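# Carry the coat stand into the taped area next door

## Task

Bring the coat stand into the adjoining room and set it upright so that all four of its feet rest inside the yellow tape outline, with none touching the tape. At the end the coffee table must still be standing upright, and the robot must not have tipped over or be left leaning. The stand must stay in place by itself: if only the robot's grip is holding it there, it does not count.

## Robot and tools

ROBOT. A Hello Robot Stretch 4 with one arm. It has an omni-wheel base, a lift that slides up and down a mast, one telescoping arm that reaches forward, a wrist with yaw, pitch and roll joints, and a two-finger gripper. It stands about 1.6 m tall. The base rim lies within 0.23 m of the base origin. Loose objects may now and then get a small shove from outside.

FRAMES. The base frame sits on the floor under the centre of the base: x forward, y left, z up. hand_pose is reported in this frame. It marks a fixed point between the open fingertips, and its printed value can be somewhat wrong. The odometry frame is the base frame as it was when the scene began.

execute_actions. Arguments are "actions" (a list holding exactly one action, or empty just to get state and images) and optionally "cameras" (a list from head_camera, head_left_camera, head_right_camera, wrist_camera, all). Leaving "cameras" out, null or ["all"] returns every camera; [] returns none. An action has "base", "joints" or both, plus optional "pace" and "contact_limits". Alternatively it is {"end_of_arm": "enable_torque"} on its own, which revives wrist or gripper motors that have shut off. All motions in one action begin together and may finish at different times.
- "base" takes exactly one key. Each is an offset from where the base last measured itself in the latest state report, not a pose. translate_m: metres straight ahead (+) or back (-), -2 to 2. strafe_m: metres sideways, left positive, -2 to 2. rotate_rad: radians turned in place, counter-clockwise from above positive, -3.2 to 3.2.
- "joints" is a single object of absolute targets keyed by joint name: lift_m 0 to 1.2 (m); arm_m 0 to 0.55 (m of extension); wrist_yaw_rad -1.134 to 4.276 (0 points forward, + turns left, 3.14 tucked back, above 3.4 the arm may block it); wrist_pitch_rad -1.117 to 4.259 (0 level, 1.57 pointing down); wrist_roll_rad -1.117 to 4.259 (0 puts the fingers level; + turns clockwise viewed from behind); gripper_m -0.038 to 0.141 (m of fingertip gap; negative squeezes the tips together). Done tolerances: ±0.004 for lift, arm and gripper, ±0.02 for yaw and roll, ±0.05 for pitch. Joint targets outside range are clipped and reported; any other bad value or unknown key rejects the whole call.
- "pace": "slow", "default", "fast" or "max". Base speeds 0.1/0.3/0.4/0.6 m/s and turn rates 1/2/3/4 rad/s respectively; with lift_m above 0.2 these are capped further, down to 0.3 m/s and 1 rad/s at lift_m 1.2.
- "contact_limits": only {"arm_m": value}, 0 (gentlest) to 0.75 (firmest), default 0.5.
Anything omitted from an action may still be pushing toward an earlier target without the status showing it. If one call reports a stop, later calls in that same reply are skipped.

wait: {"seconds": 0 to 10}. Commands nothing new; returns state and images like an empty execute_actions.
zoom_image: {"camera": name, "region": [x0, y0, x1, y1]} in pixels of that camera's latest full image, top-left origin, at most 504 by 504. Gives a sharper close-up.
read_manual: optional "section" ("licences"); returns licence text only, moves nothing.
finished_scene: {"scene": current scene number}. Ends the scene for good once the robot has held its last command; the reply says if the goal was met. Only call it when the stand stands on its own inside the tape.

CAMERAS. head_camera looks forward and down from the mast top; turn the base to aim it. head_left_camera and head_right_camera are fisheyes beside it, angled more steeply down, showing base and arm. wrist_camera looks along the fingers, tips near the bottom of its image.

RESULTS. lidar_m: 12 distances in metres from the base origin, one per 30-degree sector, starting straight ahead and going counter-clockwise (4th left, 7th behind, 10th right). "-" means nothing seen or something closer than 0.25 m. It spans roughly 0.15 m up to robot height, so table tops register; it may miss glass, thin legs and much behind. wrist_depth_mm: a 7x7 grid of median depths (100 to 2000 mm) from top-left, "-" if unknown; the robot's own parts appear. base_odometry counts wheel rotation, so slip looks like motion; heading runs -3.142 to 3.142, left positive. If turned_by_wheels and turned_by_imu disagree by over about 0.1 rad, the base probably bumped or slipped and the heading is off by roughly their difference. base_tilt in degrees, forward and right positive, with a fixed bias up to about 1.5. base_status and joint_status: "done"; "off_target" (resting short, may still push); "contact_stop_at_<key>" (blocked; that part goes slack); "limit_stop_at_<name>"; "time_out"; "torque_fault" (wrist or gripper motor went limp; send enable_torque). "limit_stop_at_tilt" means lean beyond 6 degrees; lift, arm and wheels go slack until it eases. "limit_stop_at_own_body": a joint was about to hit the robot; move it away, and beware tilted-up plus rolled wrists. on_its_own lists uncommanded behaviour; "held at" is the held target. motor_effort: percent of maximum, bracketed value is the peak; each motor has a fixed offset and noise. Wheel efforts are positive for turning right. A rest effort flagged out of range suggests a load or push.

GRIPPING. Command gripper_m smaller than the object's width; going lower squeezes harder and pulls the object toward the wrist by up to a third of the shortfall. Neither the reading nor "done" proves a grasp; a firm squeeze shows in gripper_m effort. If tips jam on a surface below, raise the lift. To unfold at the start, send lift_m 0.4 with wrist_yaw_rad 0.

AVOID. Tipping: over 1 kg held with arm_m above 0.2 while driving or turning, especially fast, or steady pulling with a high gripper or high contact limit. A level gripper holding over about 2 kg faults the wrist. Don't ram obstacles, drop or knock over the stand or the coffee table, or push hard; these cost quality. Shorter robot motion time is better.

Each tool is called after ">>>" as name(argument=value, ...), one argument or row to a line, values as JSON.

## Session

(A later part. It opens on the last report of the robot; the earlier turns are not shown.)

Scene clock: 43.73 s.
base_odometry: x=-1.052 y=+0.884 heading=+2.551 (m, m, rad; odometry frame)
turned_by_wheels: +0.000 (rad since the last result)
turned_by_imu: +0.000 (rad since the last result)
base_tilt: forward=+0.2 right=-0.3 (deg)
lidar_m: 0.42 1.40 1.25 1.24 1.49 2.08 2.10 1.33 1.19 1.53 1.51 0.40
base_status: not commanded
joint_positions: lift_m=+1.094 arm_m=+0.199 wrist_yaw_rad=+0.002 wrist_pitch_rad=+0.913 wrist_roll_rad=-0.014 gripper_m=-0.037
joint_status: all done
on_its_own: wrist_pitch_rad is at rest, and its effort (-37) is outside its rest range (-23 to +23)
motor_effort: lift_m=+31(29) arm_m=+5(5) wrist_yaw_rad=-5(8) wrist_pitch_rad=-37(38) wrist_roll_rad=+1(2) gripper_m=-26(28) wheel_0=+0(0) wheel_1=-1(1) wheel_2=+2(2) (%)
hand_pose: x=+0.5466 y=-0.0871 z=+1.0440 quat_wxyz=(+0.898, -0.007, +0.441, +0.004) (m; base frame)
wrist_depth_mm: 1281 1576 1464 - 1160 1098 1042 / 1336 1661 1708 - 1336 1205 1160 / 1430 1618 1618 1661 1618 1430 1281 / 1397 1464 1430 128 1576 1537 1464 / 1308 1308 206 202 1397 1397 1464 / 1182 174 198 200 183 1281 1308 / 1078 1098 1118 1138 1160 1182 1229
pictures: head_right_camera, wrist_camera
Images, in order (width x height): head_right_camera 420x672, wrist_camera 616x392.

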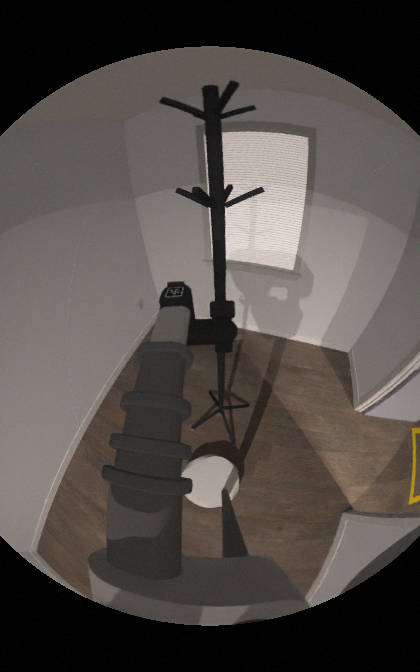

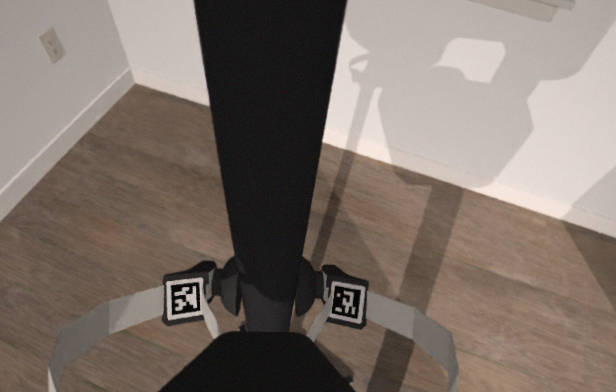

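>>> execute_actions(
  actions=[
    {"joints": {"lift_m": 1.115}, "pace": "slow"},
  ],
  cameras=["head_right_camera", "wrist_camera"],
)

Scene clock: 45.07 s.
base_odometry: x=-1.052 y=+0.884 heading=+2.551 (m, m, rad; odometry frame)
turned_by_wheels: +0.000 (rad since the last result)
turned_by_imu: +0.000 (rad since the last result)
base_tilt: forward=+0.0 right=-0.4 (deg)
lidar_m: 0.38 1.40 1.26 1.25 1.52 2.08 2.10 1.36 1.22 1.57 1.49 0.40
base_status: not commanded
joint_positions: lift_m=+1.114 arm_m=+0.199 wrist_yaw_rad=+0.001 wrist_pitch_rad=+0.913 wrist_roll_rad=-0.014 gripper_m=-0.037
joint_status: all done
on_its_own: wrist_pitch_rad is at rest, and its effort (-38) is outside its rest range (-23 to +23)
motor_effort: lift_m=+31(35) arm_m=+5(5) wrist_yaw_rad=-5(6) wrist_pitch_rad=-38(42) wrist_roll_rad=+0(1) gripper_m=-28(26) wheel_0=+0(0) wheel_1=-1(1) wheel_2=+1(2) (%)
hand_pose: x=+0.5465 y=-0.0872 z=+1.0639 quat_wxyz=(+0.898, -0.007, +0.441, +0.004) (m; base frame)
wrist_depth_mm: 1281 1537 1464 - 1205 1098 1042 / 1397 1708 1708 - 1366 1255 1138 / 1397 1618 1618 1576 1537 1397 1308 / 1430 1499 1430 127 1576 1576 1430 / 1308 1336 205 203 1430 1464 1499 / 1182 174 198 200 183 1308 1336 / 1098 1118 1138 1160 1205 1229 1229
pictures: head_right_camera, wrist_camera
Images, in order (width x height): head_right_camera 420x672, wrist_camera 616x392.

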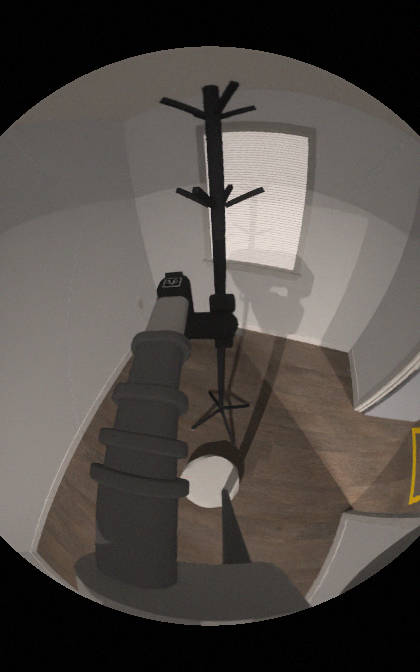

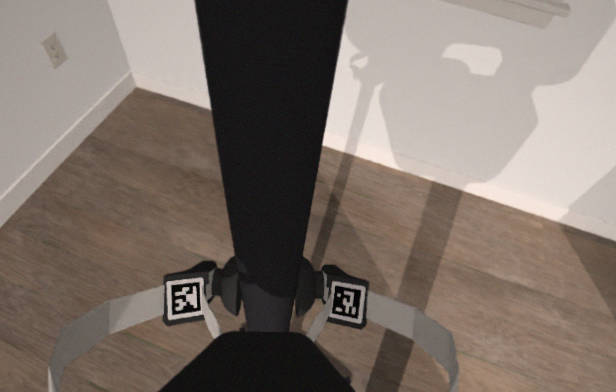

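>>> execute_actions(
  actions=[
    {"joints": {"gripper_m": 0.1, "lift_m": 1.105}},
  ],
  cameras=[],
)

>>> execute_actions(
  actions=[
    {"joints": {"lift_m": 0.1, "wrist_pitch_rad": 0.0, "arm_m": 0.0}, "pace": "fast"},
  ],
)

Scene clock: 52.23 s.
base_odometry: x=-1.052 y=+0.884 heading=+2.551 (m, m, rad; odometry frame)
turned_by_wheels: +0.000 (rad since the last result)
turned_by_imu: -0.002 (rad since the last result)
base_tilt: forward=+0.0 right=-0.4 (deg)
lidar_m: 0.41 1.41 1.24 1.28 1.52 2.08 2.09 1.36 1.17 1.54 1.48 0.37
base_status: not commanded
joint_positions: lift_m=+1.105 arm_m=+0.199 wrist_yaw_rad=+0.000 wrist_pitch_rad=+0.901 wrist_roll_rad=-0.015 gripper_m=+0.100
joint_status: all done
motor_effort: lift_m=+15(31) arm_m=+5(5) wrist_yaw_rad=-3(11) wrist_pitch_rad=-3(38) wrist_roll_rad=+2(0) gripper_m=-1(28) wheel_0=+1(1) wheel_1=+0(1) wheel_2=+2(2) (%)
hand_pose: x=+0.5491 y=-0.0873 z=+1.0573 quat_wxyz=(+0.900, -0.007, +0.435, +0.003) (m; base frame)
wrist_depth_mm: 1281 1464 - 1229 1182 1078 1025 / 1336 1661 1618 1397 1336 1229 1138 / 1430 1576 114 1499 1537 1366 1255 / 1430 1464 141 1537 1576 1537 1464 / 1308 1336 1308 1366 1397 1464 1464 / 1229 1160 229 234 1229 1336 1336 / 1138 1118 1182 1138 1182 1229 1229
pictures: none
No camera images: the call's "cameras" was empty. Leave "cameras" out to get every camera's image.

Scene clock: 55.83 s.
base_odometry: x=-1.052 y=+0.884 heading=+2.551 (m, m, rad; odometry frame)
turned_by_wheels: +0.000 (rad since the last result)
turned_by_imu: -0.001 (rad since the last result)
base_tilt: forward=+0.0 right=-0.2 (deg)
lidar_m: 0.43 1.41 1.24 1.26 1.52 2.07 2.11 1.37 1.20 1.54 1.47 0.36
base_status: not commanded
joint_positions: lift_m=+0.100 arm_m=+0.003 wrist_yaw_rad=+0.000 wrist_pitch_rad=+0.003 wrist_roll_rad=-0.015 gripper_m=+0.100
joint_status: all done
joint sent to its limit — the command would take arm_m past its lower limit, so that joint was sent only as far as its limit.
motor_effort: lift_m=+14(15) arm_m=-8(11) wrist_yaw_rad=-1(1) wrist_pitch_rad=-9(13) wrist_roll_rad=+2(1) gripper_m=-3(2) wheel_0=+1(1) wheel_1=+0(0) wheel_2=+2(2) (%)
hand_pose: x=+0.4620 y=-0.0875 z=+0.2778 quat_wxyz=(+1.000, -0.007, +0.001, +0.000) (m; base frame)
wrist_depth_mm: 1281 1576 1464 1366 1281 1255 1205 / 1336 1576 1537 1366 1308 1229 1205 / 1336 1618 1537 1397 1336 1281 1182 / 1366 1661 1499 1430 1336 1255 1182 / 1308 1537 1464 1430 1308 1281 1205 / 878 778 285 279 340 1025 1060 / 647 277 274 338 609 715 732
pictures: head_camera, head_left_camera, head_right_camera, wrist_camera
Images, in order (width x height): head_camera 420x560, head_left_camera 420x672, head_right_camera 420x672, wrist_camera 616x392.

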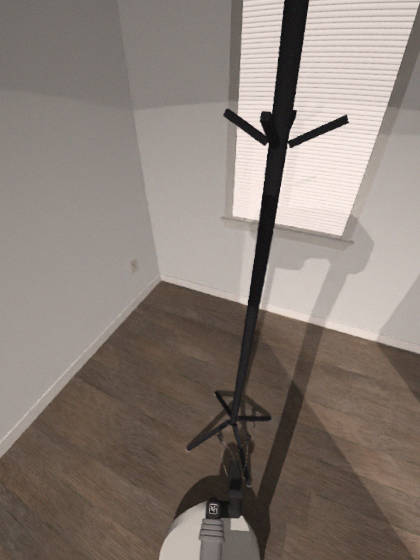

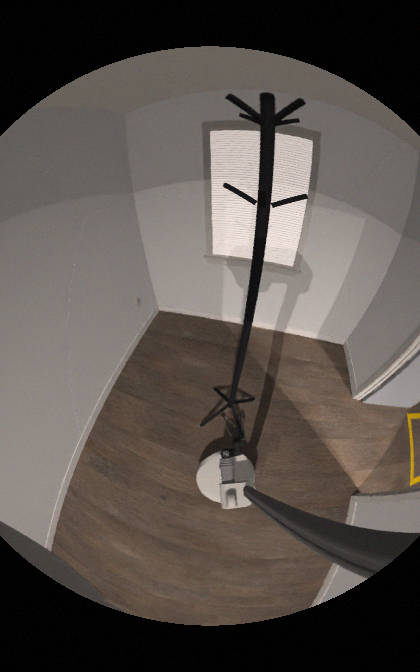

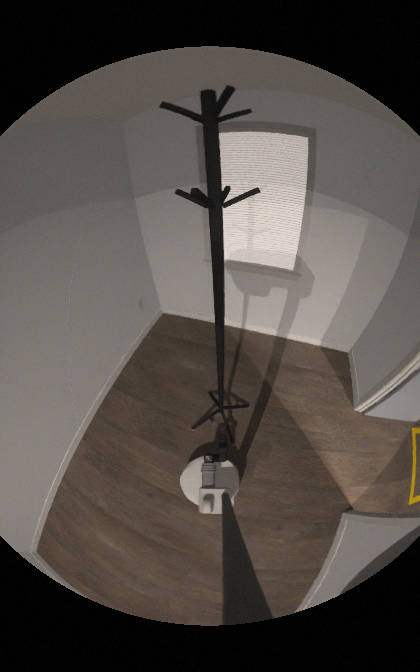

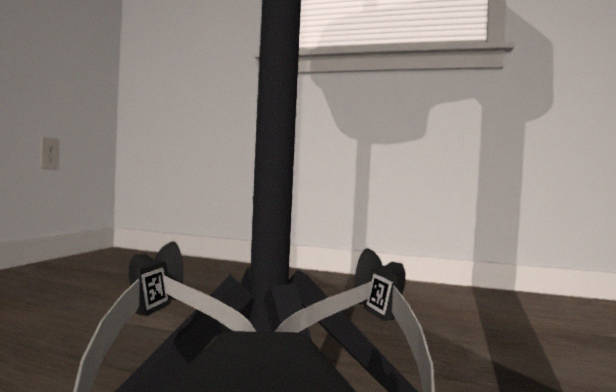

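>>> execute_actions(
  actions=[
    {"base": {"translate_m": -0.07}, "joints": {"arm_m": 0.16, "lift_m": 0.105, "gripper_m": 0.07}},
  ],
  cameras=["head_camera", "wrist_camera"],
)

Scene clock: 57.93 s.
base_odometry: x=-0.994 y=+0.845 heading=+2.551 (m, m, rad; odometry frame)
turned_by_wheels: +0.000 (rad since the last result)
turned_by_imu: -0.001 (rad since the last result)
base_tilt: forward=+0.0 right=-0.5 (deg)
lidar_m: 0.50 1.46 1.26 1.28 1.54 2.03 2.03 1.33 1.15 1.62 1.50 0.47
base_status: done
joint_positions: lift_m=+0.105 arm_m=+0.159 wrist_yaw_rad=+0.000 wrist_pitch_rad=+0.002 wrist_roll_rad=-0.015 gripper_m=+0.070
joint_status: all done
motor_effort: lift_m=+23(25) arm_m=+8(7) wrist_yaw_rad=+0(0) wrist_pitch_rad=-7(8) wrist_roll_rad=+2(1) gripper_m=-3(6) wheel_0=-1(8) wheel_1=+0(5) wheel_2=-1(9) (%)
hand_pose: x=+0.6180 y=-0.0874 z=+0.2822 quat_wxyz=(+1.000, -0.007, +0.001, +0.000) (m; base frame)
wrist_depth_mm: 1281 1499 1430 1255 1255 1160 1138 / 1308 1464 1464 1281 1229 1182 1098 / 1308 1499 1397 1281 1281 1182 1138 / 1336 1537 1430 1336 1255 1205 1118 / 1308 1499 1336 1336 1255 1182 1118 / 866 798 211 215 866 1042 1060 / 654 609 198 233 654 707 741
pictures: head_camera, wrist_camera
Images, in order (width x height): head_camera 420x560, wrist_camera 616x392.

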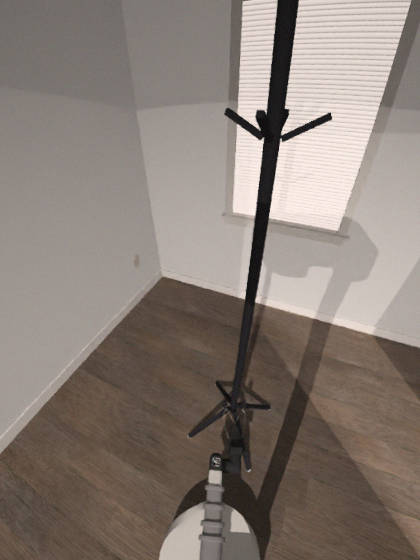

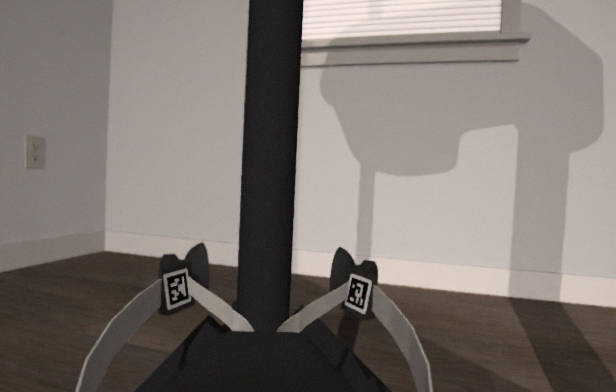

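>>> execute_actions(
  actions=[
    {"joints": {"gripper_m": -0.035, "arm_m": 0.168}},
  ],
  cameras=["head_camera", "wrist_camera"],
)

Scene clock: 60.03 s.
base_odometry: x=-0.994 y=+0.845 heading=+2.552 (m, m, rad; odometry frame)
turned_by_wheels: +0.000 (rad since the last result)
turned_by_imu: +0.000 (rad since the last result)
base_tilt: forward=+0.2 right=-0.4 (deg)
lidar_m: 0.51 1.46 1.28 1.29 1.54 2.02 2.04 1.34 1.18 1.61 1.51 0.48
base_status: not commanded
joint_positions: lift_m=+0.105 arm_m=+0.167 wrist_yaw_rad=+0.006 wrist_pitch_rad=+0.002 wrist_roll_rad=-0.015 gripper_m=-0.034
joint_status: all done
on_its_own: wrist_yaw_rad is at rest, and its effort (-18) is outside its rest range (-13 to +13)
motor_effort: lift_m=+23(23) arm_m=+3(8) wrist_yaw_rad=-18(19) wrist_pitch_rad=-7(8) wrist_roll_rad=+1(3) gripper_m=-28(25) wheel_0=+0(1) wheel_1=+0(0) wheel_2=+5(4) (%)
hand_pose: x=+0.6274 y=-0.0856 z=+0.2821 quat_wxyz=(+1.000, -0.007, +0.001, +0.003) (m; base frame)
wrist_depth_mm: 1255 1499 1397 209 1229 1160 1118 / 1281 1537 1430 1281 1229 1205 1098 / 1281 1537 1430 1308 1255 1182 1118 / 1308 1499 1430 1308 1229 1182 1118 / 1336 1499 1397 210 1255 1182 1118 / 904 174 201 202 183 1060 1078 / 597 647 196 221 647 715 732
pictures: head_camera, wrist_camera
Images, in order (width x height): head_camera 420x560, wrist_camera 616x392.

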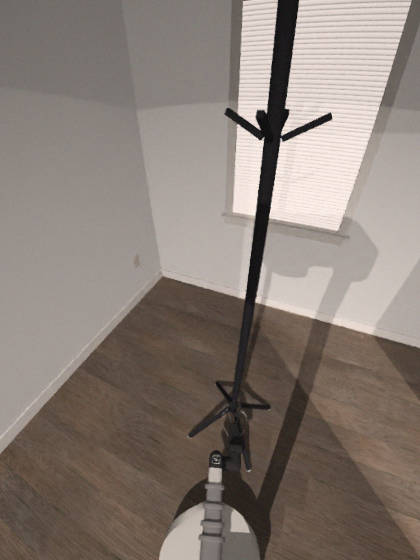

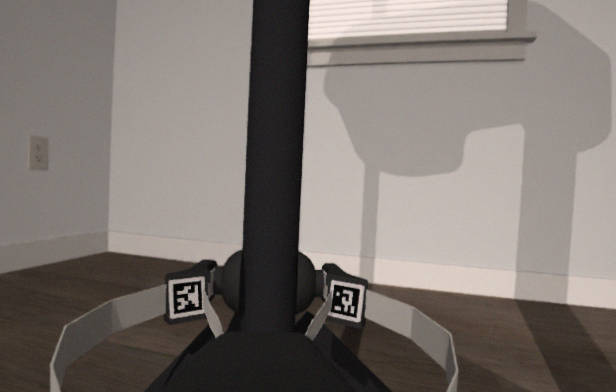

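>>> execute_actions(
  actions=[
    {"base": {"strafe_m": -0.1}, "joints": {"lift_m": 0.113}, "pace": "slow"},
  ],
  cameras=["head_camera", "wrist_camera"],
)

Scene clock: 62.67 s.
base_odometry: x=-0.938 y=+0.928 heading=+2.553 (m, m, rad; odometry frame)
turned_by_wheels: +0.001 (rad since the last result)
turned_by_imu: +0.002 (rad since the last result)
base_tilt: forward=+0.0 right=-0.4 (deg)
lidar_m: 0.49 1.53 1.36 1.34 1.65 2.06 2.01 1.22 1.11 1.56 1.42 0.47
base_status: done
joint_positions: lift_m=+0.112 arm_m=+0.167 wrist_yaw_rad=+0.011 wrist_pitch_rad=+0.012 wrist_roll_rad=-0.015 gripper_m=-0.034
joint_status: all done
on_its_own: wrist_yaw_rad is at rest, and its effort (-34) is outside its rest range (-13 to +13); wrist_pitch_rad is at rest, and its effort (-34) is outside its rest range (-23 to +23)
motor_effort: lift_m=+27(26) arm_m=+3(3) wrist_yaw_rad=-34(38) wrist_pitch_rad=-34(36) wrist_roll_rad=+4(3) gripper_m=-22(26) wheel_0=+10(14) wheel_1=+1(6) wheel_2=+6(6) (%)
hand_pose: x=+0.6278 y=-0.0842 z=+0.2872 quat_wxyz=(+1.000, -0.008, +0.006, +0.006) (m; base frame)
wrist_depth_mm: 1366 1537 1336 1255 1182 1138 1078 / 1336 1464 1366 1281 1205 1138 1078 / 1397 1537 1397 1281 1229 1118 1078 / 1366 1537 1397 1308 1205 1160 1098 / 1308 1464 198 1255 1229 1160 1078 / 866 173 197 200 842 1008 1042 / 609 640 156 222 647 691 732
pictures: head_camera, wrist_camera
Images, in order (width x height): head_camera 420x560, wrist_camera 616x392.

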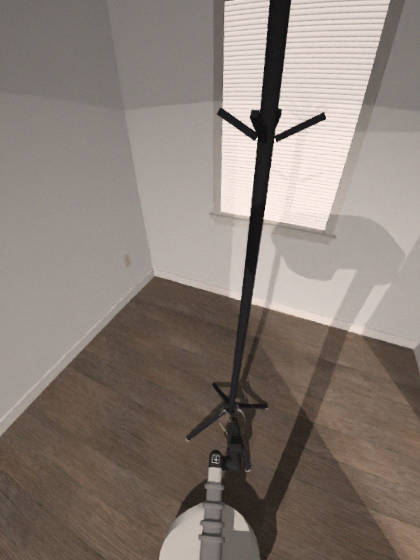

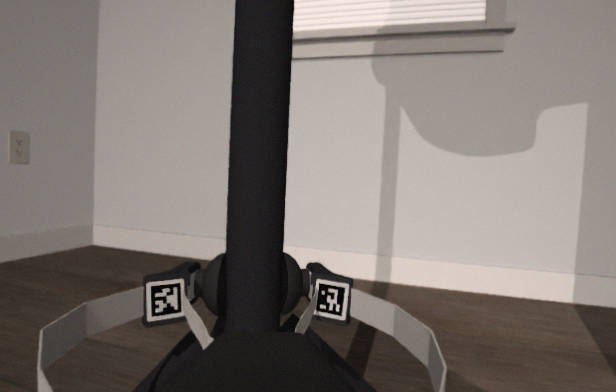

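>>> execute_actions(
  actions=[
    {"base": {"rotate_rad": -0.6}, "joints": {"lift_m": 0.108}, "pace": "slow"},
  ],
  cameras=["head_camera", "wrist_camera"],
)

Scene clock: 67.87 s.
base_odometry: x=-0.938 y=+0.928 heading=+1.953 (m, m, rad; odometry frame)
turned_by_wheels: -0.599 (rad since the last result)
turned_by_imu: -0.595 (rad since the last result)
base_tilt: forward=+0.1 right=-0.4 (deg)
lidar_m: 0.47 1.62 1.61 1.33 1.34 1.59 2.04 2.04 1.28 1.09 1.71 0.57
base_status: done
joint_positions: lift_m=+0.108 arm_m=+0.167 wrist_yaw_rad=+0.003 wrist_pitch_rad=+0.006 wrist_roll_rad=-0.015 gripper_m=-0.034
joint_status: all done
motor_effort: lift_m=+15(26) arm_m=+5(5) wrist_yaw_rad=-11(54) wrist_pitch_rad=-17(34) wrist_roll_rad=+2(4) gripper_m=-23(25) wheel_0=+4(14) wheel_1=+1(9) wheel_2=+3(14) (%)
hand_pose: x=+0.6267 y=-0.0865 z=+0.2849 quat_wxyz=(+1.000, -0.007, +0.003, +0.002) (m; base frame)
wrist_depth_mm: 1060 1160 1205 1308 1464 1255 946 / 1118 1182 1229 1336 1430 1205 946 / 1118 1182 1229 1336 1464 1229 931 / 1118 1205 1255 1336 1464 1182 946 / 1138 1182 213 1366 1464 1205 931 / 878 174 207 208 854 1025 917 / 615 634 190 205 661 715 732
pictures: head_camera, wrist_camera
Images, in order (width x height): head_camera 420x560, wrist_camera 616x392.

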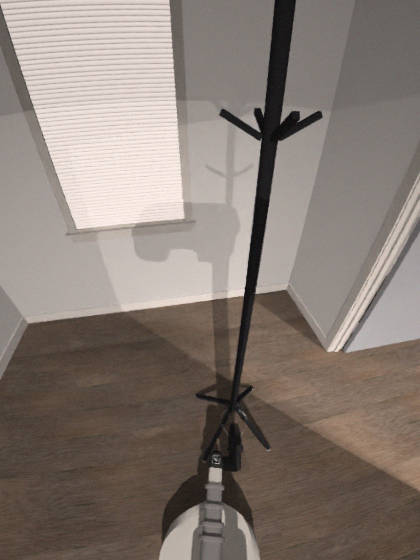

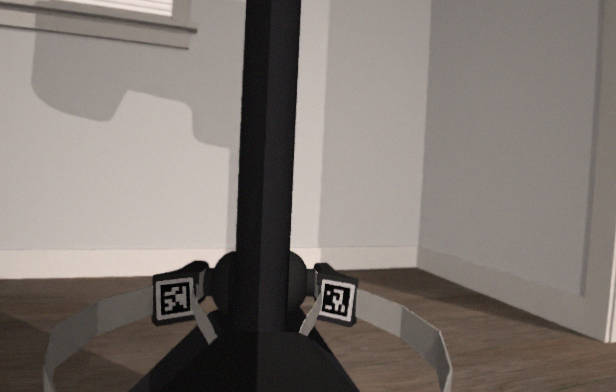

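>>> execute_actions(
  actions=[
    {"base": {"translate_m": 0.3}},
  ],
  cameras=["head_camera", "wrist_camera"],
)

Scene clock: 71.13 s.
base_odometry: x=-1.050 y=+1.206 heading=+1.953 (m, m, rad; odometry frame)
turned_by_wheels: +0.000 (rad since the last result)
turned_by_imu: +0.000 (rad since the last result)
base_tilt: forward=+0.2 right=-0.5 (deg)
lidar_m: 0.41 1.33 1.51 1.46 1.44 1.66 2.34 2.09 1.20 1.10 1.21 0.47
base_status: done
joint_positions: lift_m=+0.108 arm_m=+0.167 wrist_yaw_rad=-0.005 wrist_pitch_rad=+0.002 wrist_roll_rad=-0.015 gripper_m=-0.035
joint_status: not commanded
motor_effort: lift_m=+15(15) arm_m=+7(8) wrist_yaw_rad=+13(16) wrist_pitch_rad=-7(17) wrist_roll_rad=+2(2) gripper_m=-14(22) wheel_0=+2(13) wheel_1=+2(6) wheel_2=-4(14) (%)
hand_pose: x=+0.6257 y=-0.0888 z=+0.2858 quat_wxyz=(+1.000, -0.007, +0.001, -0.002) (m; base frame)
wrist_depth_mm: 854 904 946 119 1118 1098 866 / 854 917 960 120 1138 1098 878 / 878 931 960 122 1182 1098 878 / 891 931 976 124 1182 1078 854 / 866 931 187 126 1182 1078 866 / 866 798 174 129 960 976 842 / 634 621 683 647 654 723 750
pictures: head_camera, wrist_camera
Images, in order (width x height): head_camera 420x560, wrist_camera 616x392.

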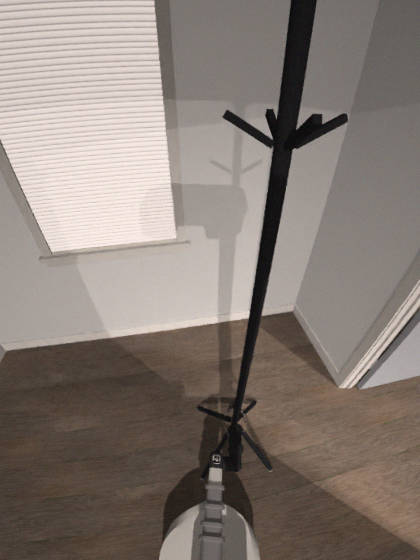

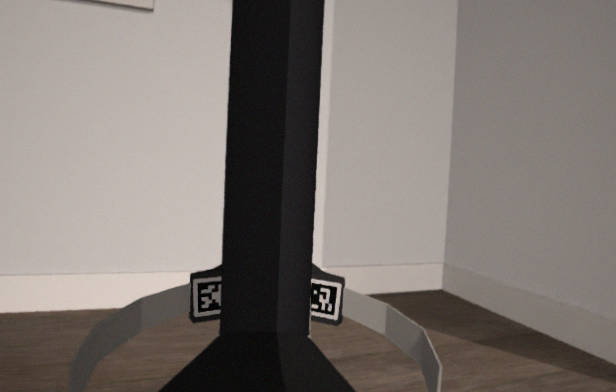

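>>> execute_actions(
  actions=[
    {"base": {"rotate_rad": -1.27}, "joints": {"arm_m": 0.23}, "pace": "slow"},
  ],
)

Scene clock: 74.43 s.
base_odometry: x=-1.050 y=+1.206 heading=+0.685 (m, m, rad; odometry frame)
turned_by_wheels: -1.268 (rad since the last result)
turned_by_imu: -1.255 (rad since the last result)
base_tilt: forward=+0.0 right=-0.5 (deg)
lidar_m: 0.49 1.19 1.39 1.31 1.40 1.49 1.44 1.52 2.22 2.34 1.37 0.55
base_status: done
joint_positions: lift_m=+0.108 arm_m=+0.229 wrist_yaw_rad=+0.011 wrist_pitch_rad=+0.002 wrist_roll_rad=-0.015 gripper_m=-0.035
joint_status: all done
on_its_own: wrist_yaw_rad is at rest, and its effort (-34) is outside its rest range (-13 to +13)
motor_effort: lift_m=+15(15) arm_m=+8(15) wrist_yaw_rad=-34(42) wrist_pitch_rad=-7(8) wrist_roll_rad=+2(1) gripper_m=-14(17) wheel_0=+12(17) wheel_1=+4(9) wheel_2=+9(14) (%)
hand_pose: x=+0.6890 y=-0.0841 z=+0.2858 quat_wxyz=(+1.000, -0.007, +0.001, +0.006) (m; base frame)
wrist_depth_mm: 831 1182 1537 - - - 559 / 854 1205 1576 - - - 559 / 866 1229 158 - - - 559 / 866 1205 156 - - - 564 / 866 1255 156 1537 1921 1430 564 / 842 173 156 185 1025 878 569 / 634 647 186 647 661 627 569
pictures: head_camera, head_left_camera, head_right_camera, wrist_camera
Images, in order (width x height): head_camera 420x560, head_left_camera 420x672, head_right_camera 420x672, wrist_camera 616x392.

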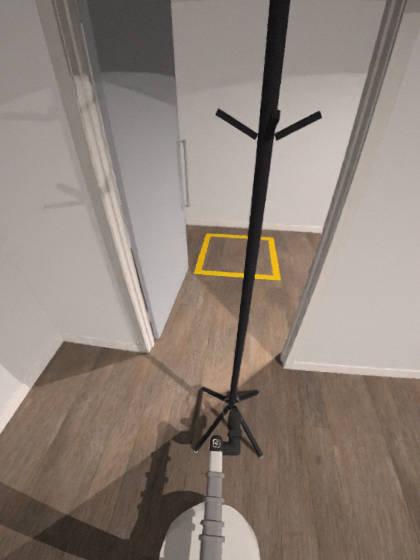

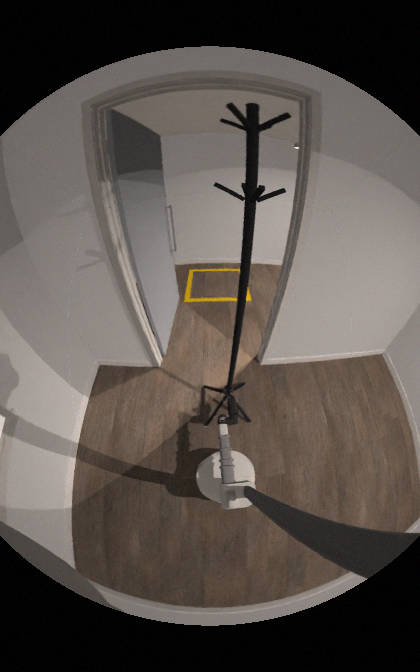

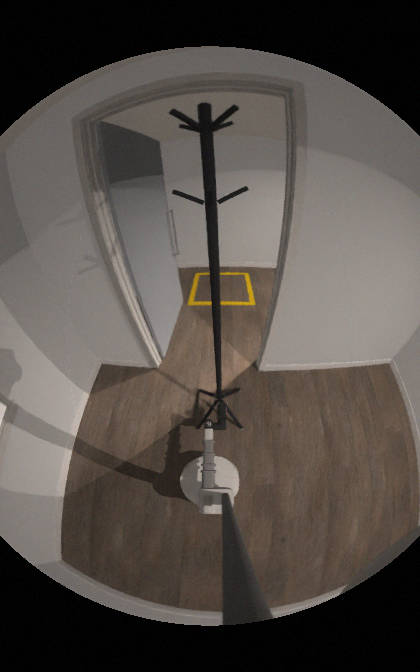

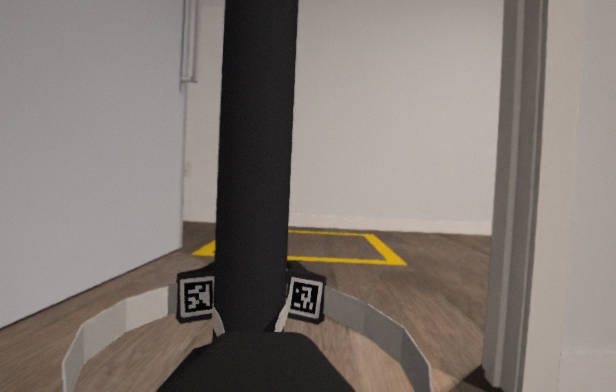

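>>> execute_actions(
  actions=[
    {"base": {"translate_m": 1.0}},
  ],
)

Scene clock: 79.93 s.
base_odometry: x=-0.276 y=+1.839 heading=+0.685 (m, m, rad; odometry frame)
turned_by_wheels: +0.000 (rad since the last result)
turned_by_imu: -0.003 (rad since the last result)
base_tilt: forward=+0.1 right=-0.4 (deg)
lidar_m: 0.47 0.67 0.53 0.54 1.39 1.94 2.45 2.59 2.46 0.42 0.47 0.48
base_status: done
joint_positions: lift_m=+0.108 arm_m=+0.229 wrist_yaw_rad=-0.004 wrist_pitch_rad=+0.002 wrist_roll_rad=-0.015 gripper_m=-0.035
joint_status: not commanded
motor_effort: lift_m=+15(15) arm_m=+8(8) wrist_yaw_rad=+11(33) wrist_pitch_rad=-7(8) wrist_roll_rad=+1(3) gripper_m=-14(15) wheel_0=+2(17) wheel_1=+2(9) wheel_2=-5(14) (%)
hand_pose: x=+0.6876 y=-0.0886 z=+0.2859 quat_wxyz=(+1.000, -0.007, +0.001, -0.002) (m; base frame)
wrist_depth_mm: 1756 1756 1756 120 1756 1708 1808 / 1808 1756 1863 121 1756 1756 1756 / 1756 1756 1808 123 1756 1756 1708 / 1756 1756 1808 125 1863 1756 1808 / 1397 1618 129 128 1808 1808 1808 / 866 820 126 135 946 1060 1078 / 640 627 683 654 661 707 750
pictures: head_camera, head_left_camera, head_right_camera, wrist_camera
Images, in order (width x height): head_camera 420x560, head_left_camera 420x672, head_right_camera 420x672, wrist_camera 616x392.

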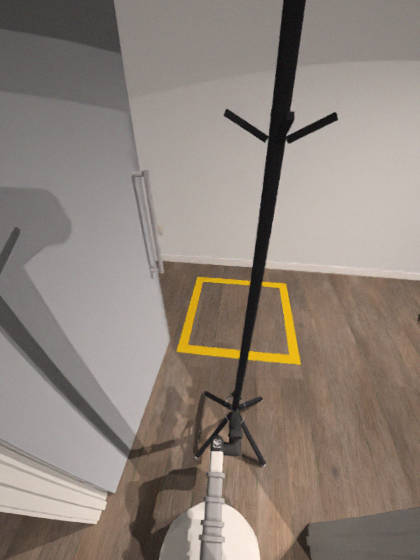

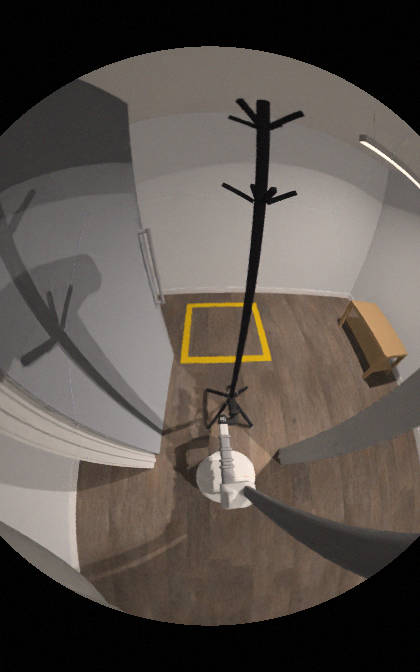

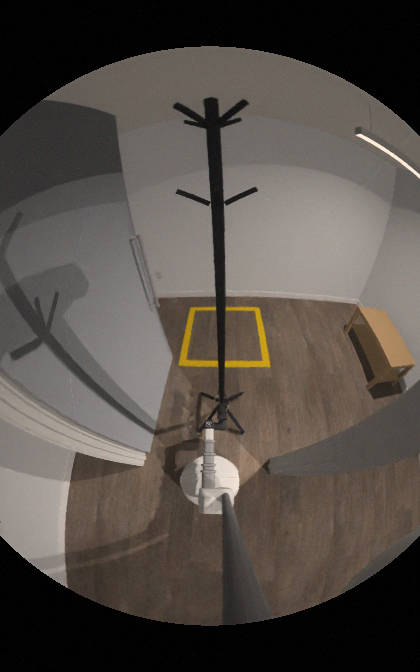

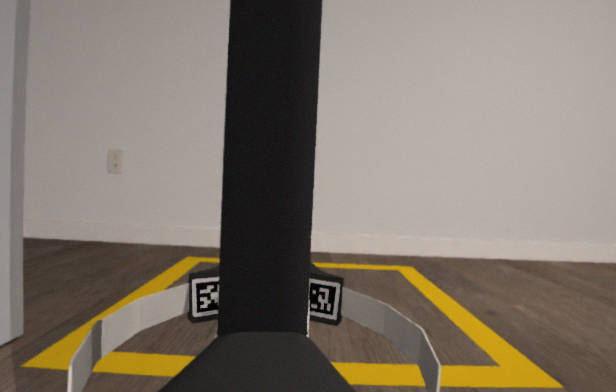

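>>> execute_actions(
  actions=[
    {"base": {"translate_m": 0.85}},
  ],
)

Scene clock: 84.63 s.
base_odometry: x=+0.382 y=+2.376 heading=+0.685 (m, m, rad; odometry frame)
turned_by_wheels: +0.000 (rad since the last result)
turned_by_imu: -0.003 (rad since the last result)
base_tilt: forward=+0.0 right=-0.3 (deg)
lidar_m: 0.47 1.47 0.42 0.40 0.45 0.70 3.32 0.83 1.02 1.70 1.86 0.48
base_status: done
joint_positions: lift_m=+0.108 arm_m=+0.229 wrist_yaw_rad=-0.004 wrist_pitch_rad=+0.002 wrist_roll_rad=-0.015 gripper_m=-0.035
joint_status: not commanded
motor_effort: lift_m=+15(15) arm_m=+8(8) wrist_yaw_rad=+10(13) wrist_pitch_rad=-6(7) wrist_roll_rad=+1(3) gripper_m=-13(13) wheel_0=+2(7) wheel_1=+1(6) wheel_2=-3(15) (%)
hand_pose: x=+0.6876 y=-0.0887 z=+0.2859 quat_wxyz=(+1.000, -0.007, +0.001, -0.002) (m; base frame)
wrist_depth_mm: 931 960 976 119 976 960 976 / 931 931 976 121 960 976 960 / 976 946 946 123 960 976 960 / 960 960 976 125 960 960 991 / 960 976 129 128 976 976 991 / 878 809 126 136 946 976 991 / 654 621 683 661 661 715 750
pictures: head_camera, head_left_camera, head_right_camera, wrist_camera
Images, in order (width x height): head_camera 420x560, head_left_camera 420x672, head_right_camera 420x672, wrist_camera 616x392.

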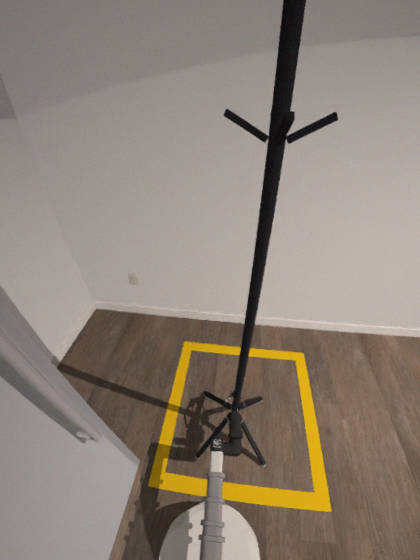

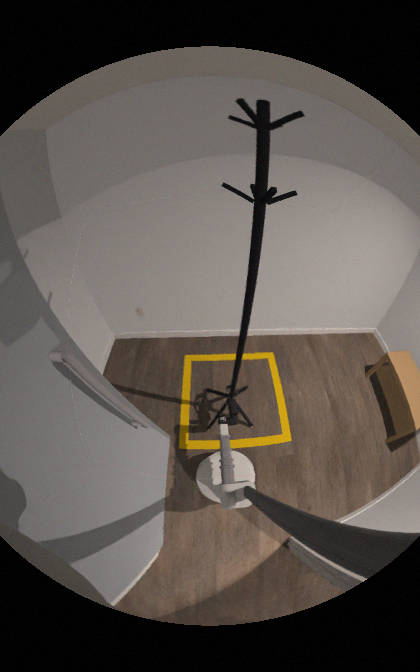

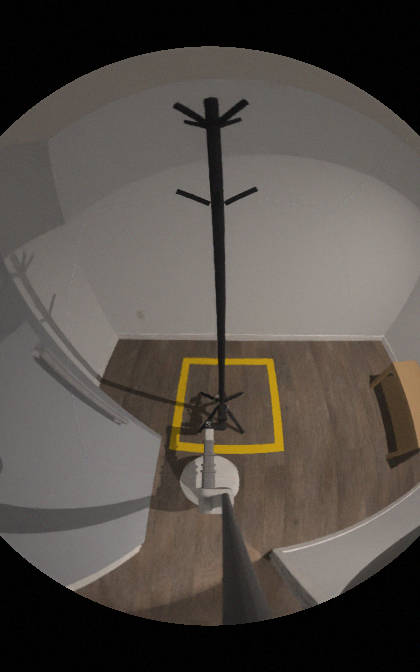

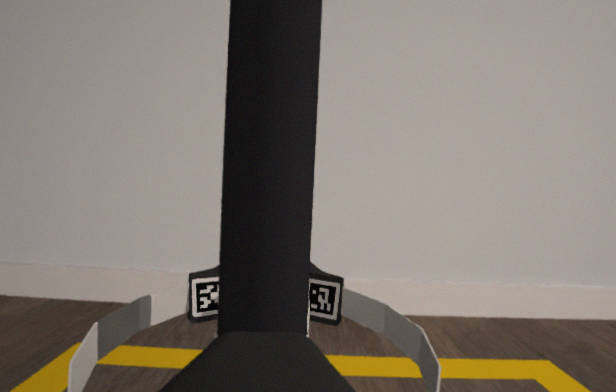

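>>> execute_actions(
  actions=[
    {"base": {"strafe_m": -0.07}, "joints": {"arm_m": 0.31}},
  ],
  cameras=["head_camera"],
)

>>> execute_actions(
  actions=[
    {"base": {"strafe_m": 0.012}, "joints": {"gripper_m": 0.1}},
  ],
  cameras=["head_camera", "wrist_camera"],
)

Scene clock: 86.50 s.
base_odometry: x=+0.426 y=+2.322 heading=+0.687 (m, m, rad; odometry frame)
turned_by_wheels: +0.002 (rad since the last result)
turned_by_imu: +0.002 (rad since the last result)
base_tilt: forward=+0.0 right=-0.5 (deg)
lidar_m: 0.56 1.50 0.47 0.46 0.53 0.80 3.33 0.77 1.02 1.65 1.78 0.55
base_status: done
joint_positions: lift_m=+0.108 arm_m=+0.308 wrist_yaw_rad=+0.006 wrist_pitch_rad=+0.002 wrist_roll_rad=-0.015 gripper_m=-0.035
joint_status: all done
on_its_own: wrist_yaw_rad is at rest, and its effort (-20) is outside its rest range (-13 to +13)
motor_effort: lift_m=+15(15) arm_m=+10(14) wrist_yaw_rad=-20(19) wrist_pitch_rad=-7(7) wrist_roll_rad=+2(2) gripper_m=-13(16) wheel_0=+10(14) wheel_1=+6(6) wheel_2=+4(4) (%)
hand_pose: x=+0.7682 y=-0.0856 z=+0.2859 quat_wxyz=(+1.000, -0.007, +0.001, +0.003) (m; base frame)
wrist_depth_mm: 866 878 123 124 866 866 866 / 866 878 121 128 866 891 878 / 878 878 121 878 878 878 891 / 891 891 120 904 878 878 878 / 904 891 120 891 891 891 904 / 878 172 121 180 891 891 891 / 627 647 397 640 661 707 741
pictures: head_camera
Images, in order (width x height): head_camera 420x560.

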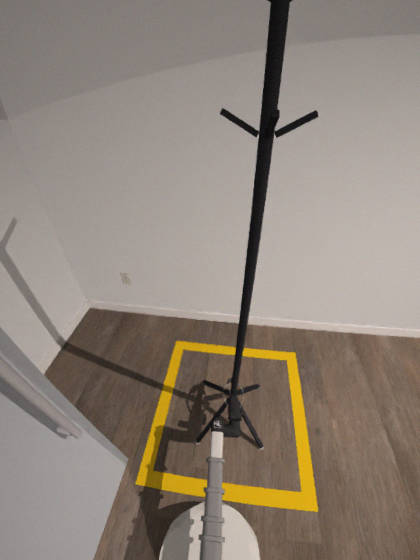

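Scene clock: 88.53 s.
base_odometry: x=+0.418 y=+2.331 heading=+0.686 (m, m, rad; odometry frame)
turned_by_wheels: +0.000 (rad since the last result)
turned_by_imu: -0.001 (rad since the last result)
base_tilt: forward=+0.0 right=-0.4 (deg)
lidar_m: 0.57 1.48 0.48 0.45 0.51 0.78 3.35 0.78 1.01 1.66 1.81 0.57
base_status: done
joint_positions: lift_m=+0.108 arm_m=+0.308 wrist_yaw_rad=-0.004 wrist_pitch_rad=+0.002 wrist_roll_rad=-0.015 gripper_m=+0.100
joint_status: all done
motor_effort: lift_m=+15(15) arm_m=+9(10) wrist_yaw_rad=+9(19) wrist_pitch_rad=-7(6) wrist_roll_rad=+2(3) gripper_m=+1(11) wheel_0=-2(9) wheel_1=+1(11) wheel_2=-5(6) (%)
hand_pose: x=+0.7674 y=-0.0885 z=+0.2859 quat_wxyz=(+1.000, -0.007, +0.001, -0.002) (m; base frame)
wrist_depth_mm: 854 866 866 128 866 878 878 / 866 891 866 129 878 878 904 / 878 866 878 131 891 891 904 / 891 891 878 133 891 904 891 / 891 891 878 136 917 891 904 / 878 798 148 140 866 904 904 / 634 654 691 654 683 715 741
pictures: head_camera, wrist_camera
Images, in order (width x height): head_camera 420x560, wrist_camera 616x392.

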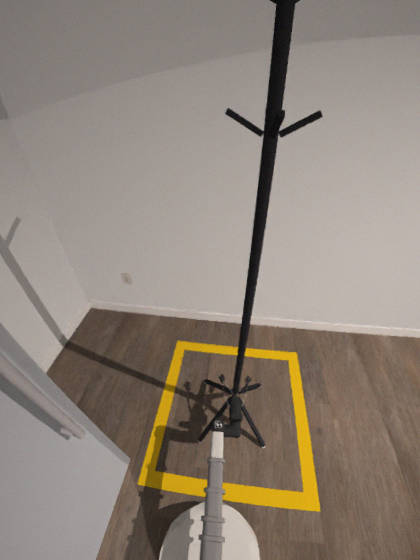

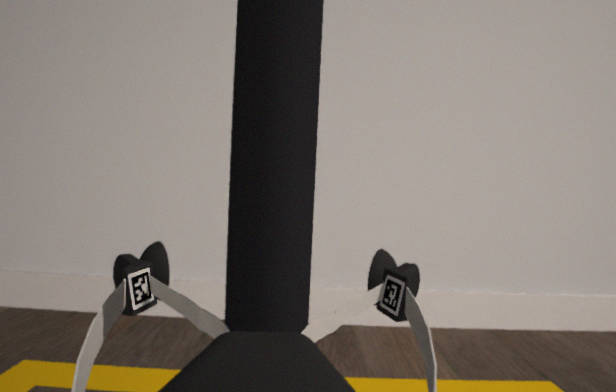

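>>> execute_actions(
  actions=[
    {"joints": {"arm_m": 0.05}, "pace": "fast"},
  ],
  cameras=["head_camera", "wrist_camera"],
)

Scene clock: 90.40 s.
base_odometry: x=+0.418 y=+2.331 heading=+0.687 (m, m, rad; odometry frame)
turned_by_wheels: +0.000 (rad since the last result)
turned_by_imu: +0.000 (rad since the last result)
base_tilt: forward=+0.0 right=-0.5 (deg)
lidar_m: 0.52 1.48 0.46 0.46 0.53 0.78 3.31 0.78 1.01 1.67 1.78 0.58
base_status: not commanded
joint_positions: lift_m=+0.108 arm_m=+0.051 wrist_yaw_rad=+0.000 wrist_pitch_rad=+0.002 wrist_roll_rad=-0.015 gripper_m=+0.100
joint_status: all done
motor_effort: lift_m=+15(15) arm_m=-8(6) wrist_yaw_rad=-1(9) wrist_pitch_rad=-8(8) wrist_roll_rad=+0(1) gripper_m=-3(4) wheel_0=-2(2) wheel_1=+1(1) wheel_2=-1(5) (%)
hand_pose: x=+0.5108 y=-0.0875 z=+0.2858 quat_wxyz=(+1.000, -0.007, +0.001, +0.000) (m; base frame)
wrist_depth_mm: 1118 1118 1118 1118 1138 1118 1118 / 1118 1118 1118 1118 1138 1160 1160 / 1138 1138 1118 1138 1160 1138 1138 / 1138 1182 1138 1138 1138 1160 1160 / 1118 1160 1118 1160 1138 1160 1182 / 904 820 359 370 866 1042 1098 / 676 627 324 325 609 723 750
pictures: head_camera, wrist_camera
Images, in order (width x height): head_camera 420x560, wrist_camera 616x392.

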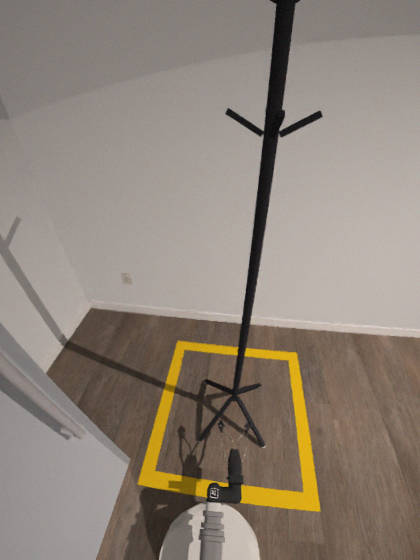

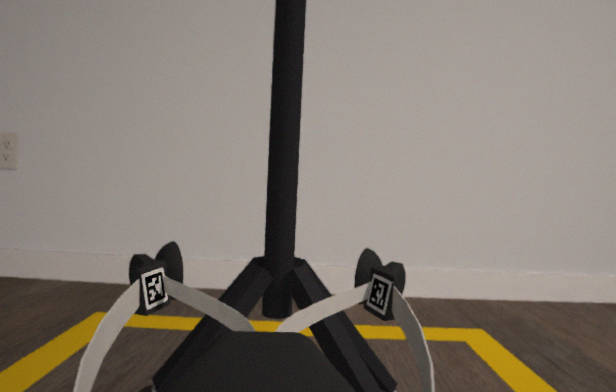

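The stand is upright and centred in the tape, and the robot is no longer touching it.

>>> finished_scene(
  scene=1,
)

The scene is finished: the task was done.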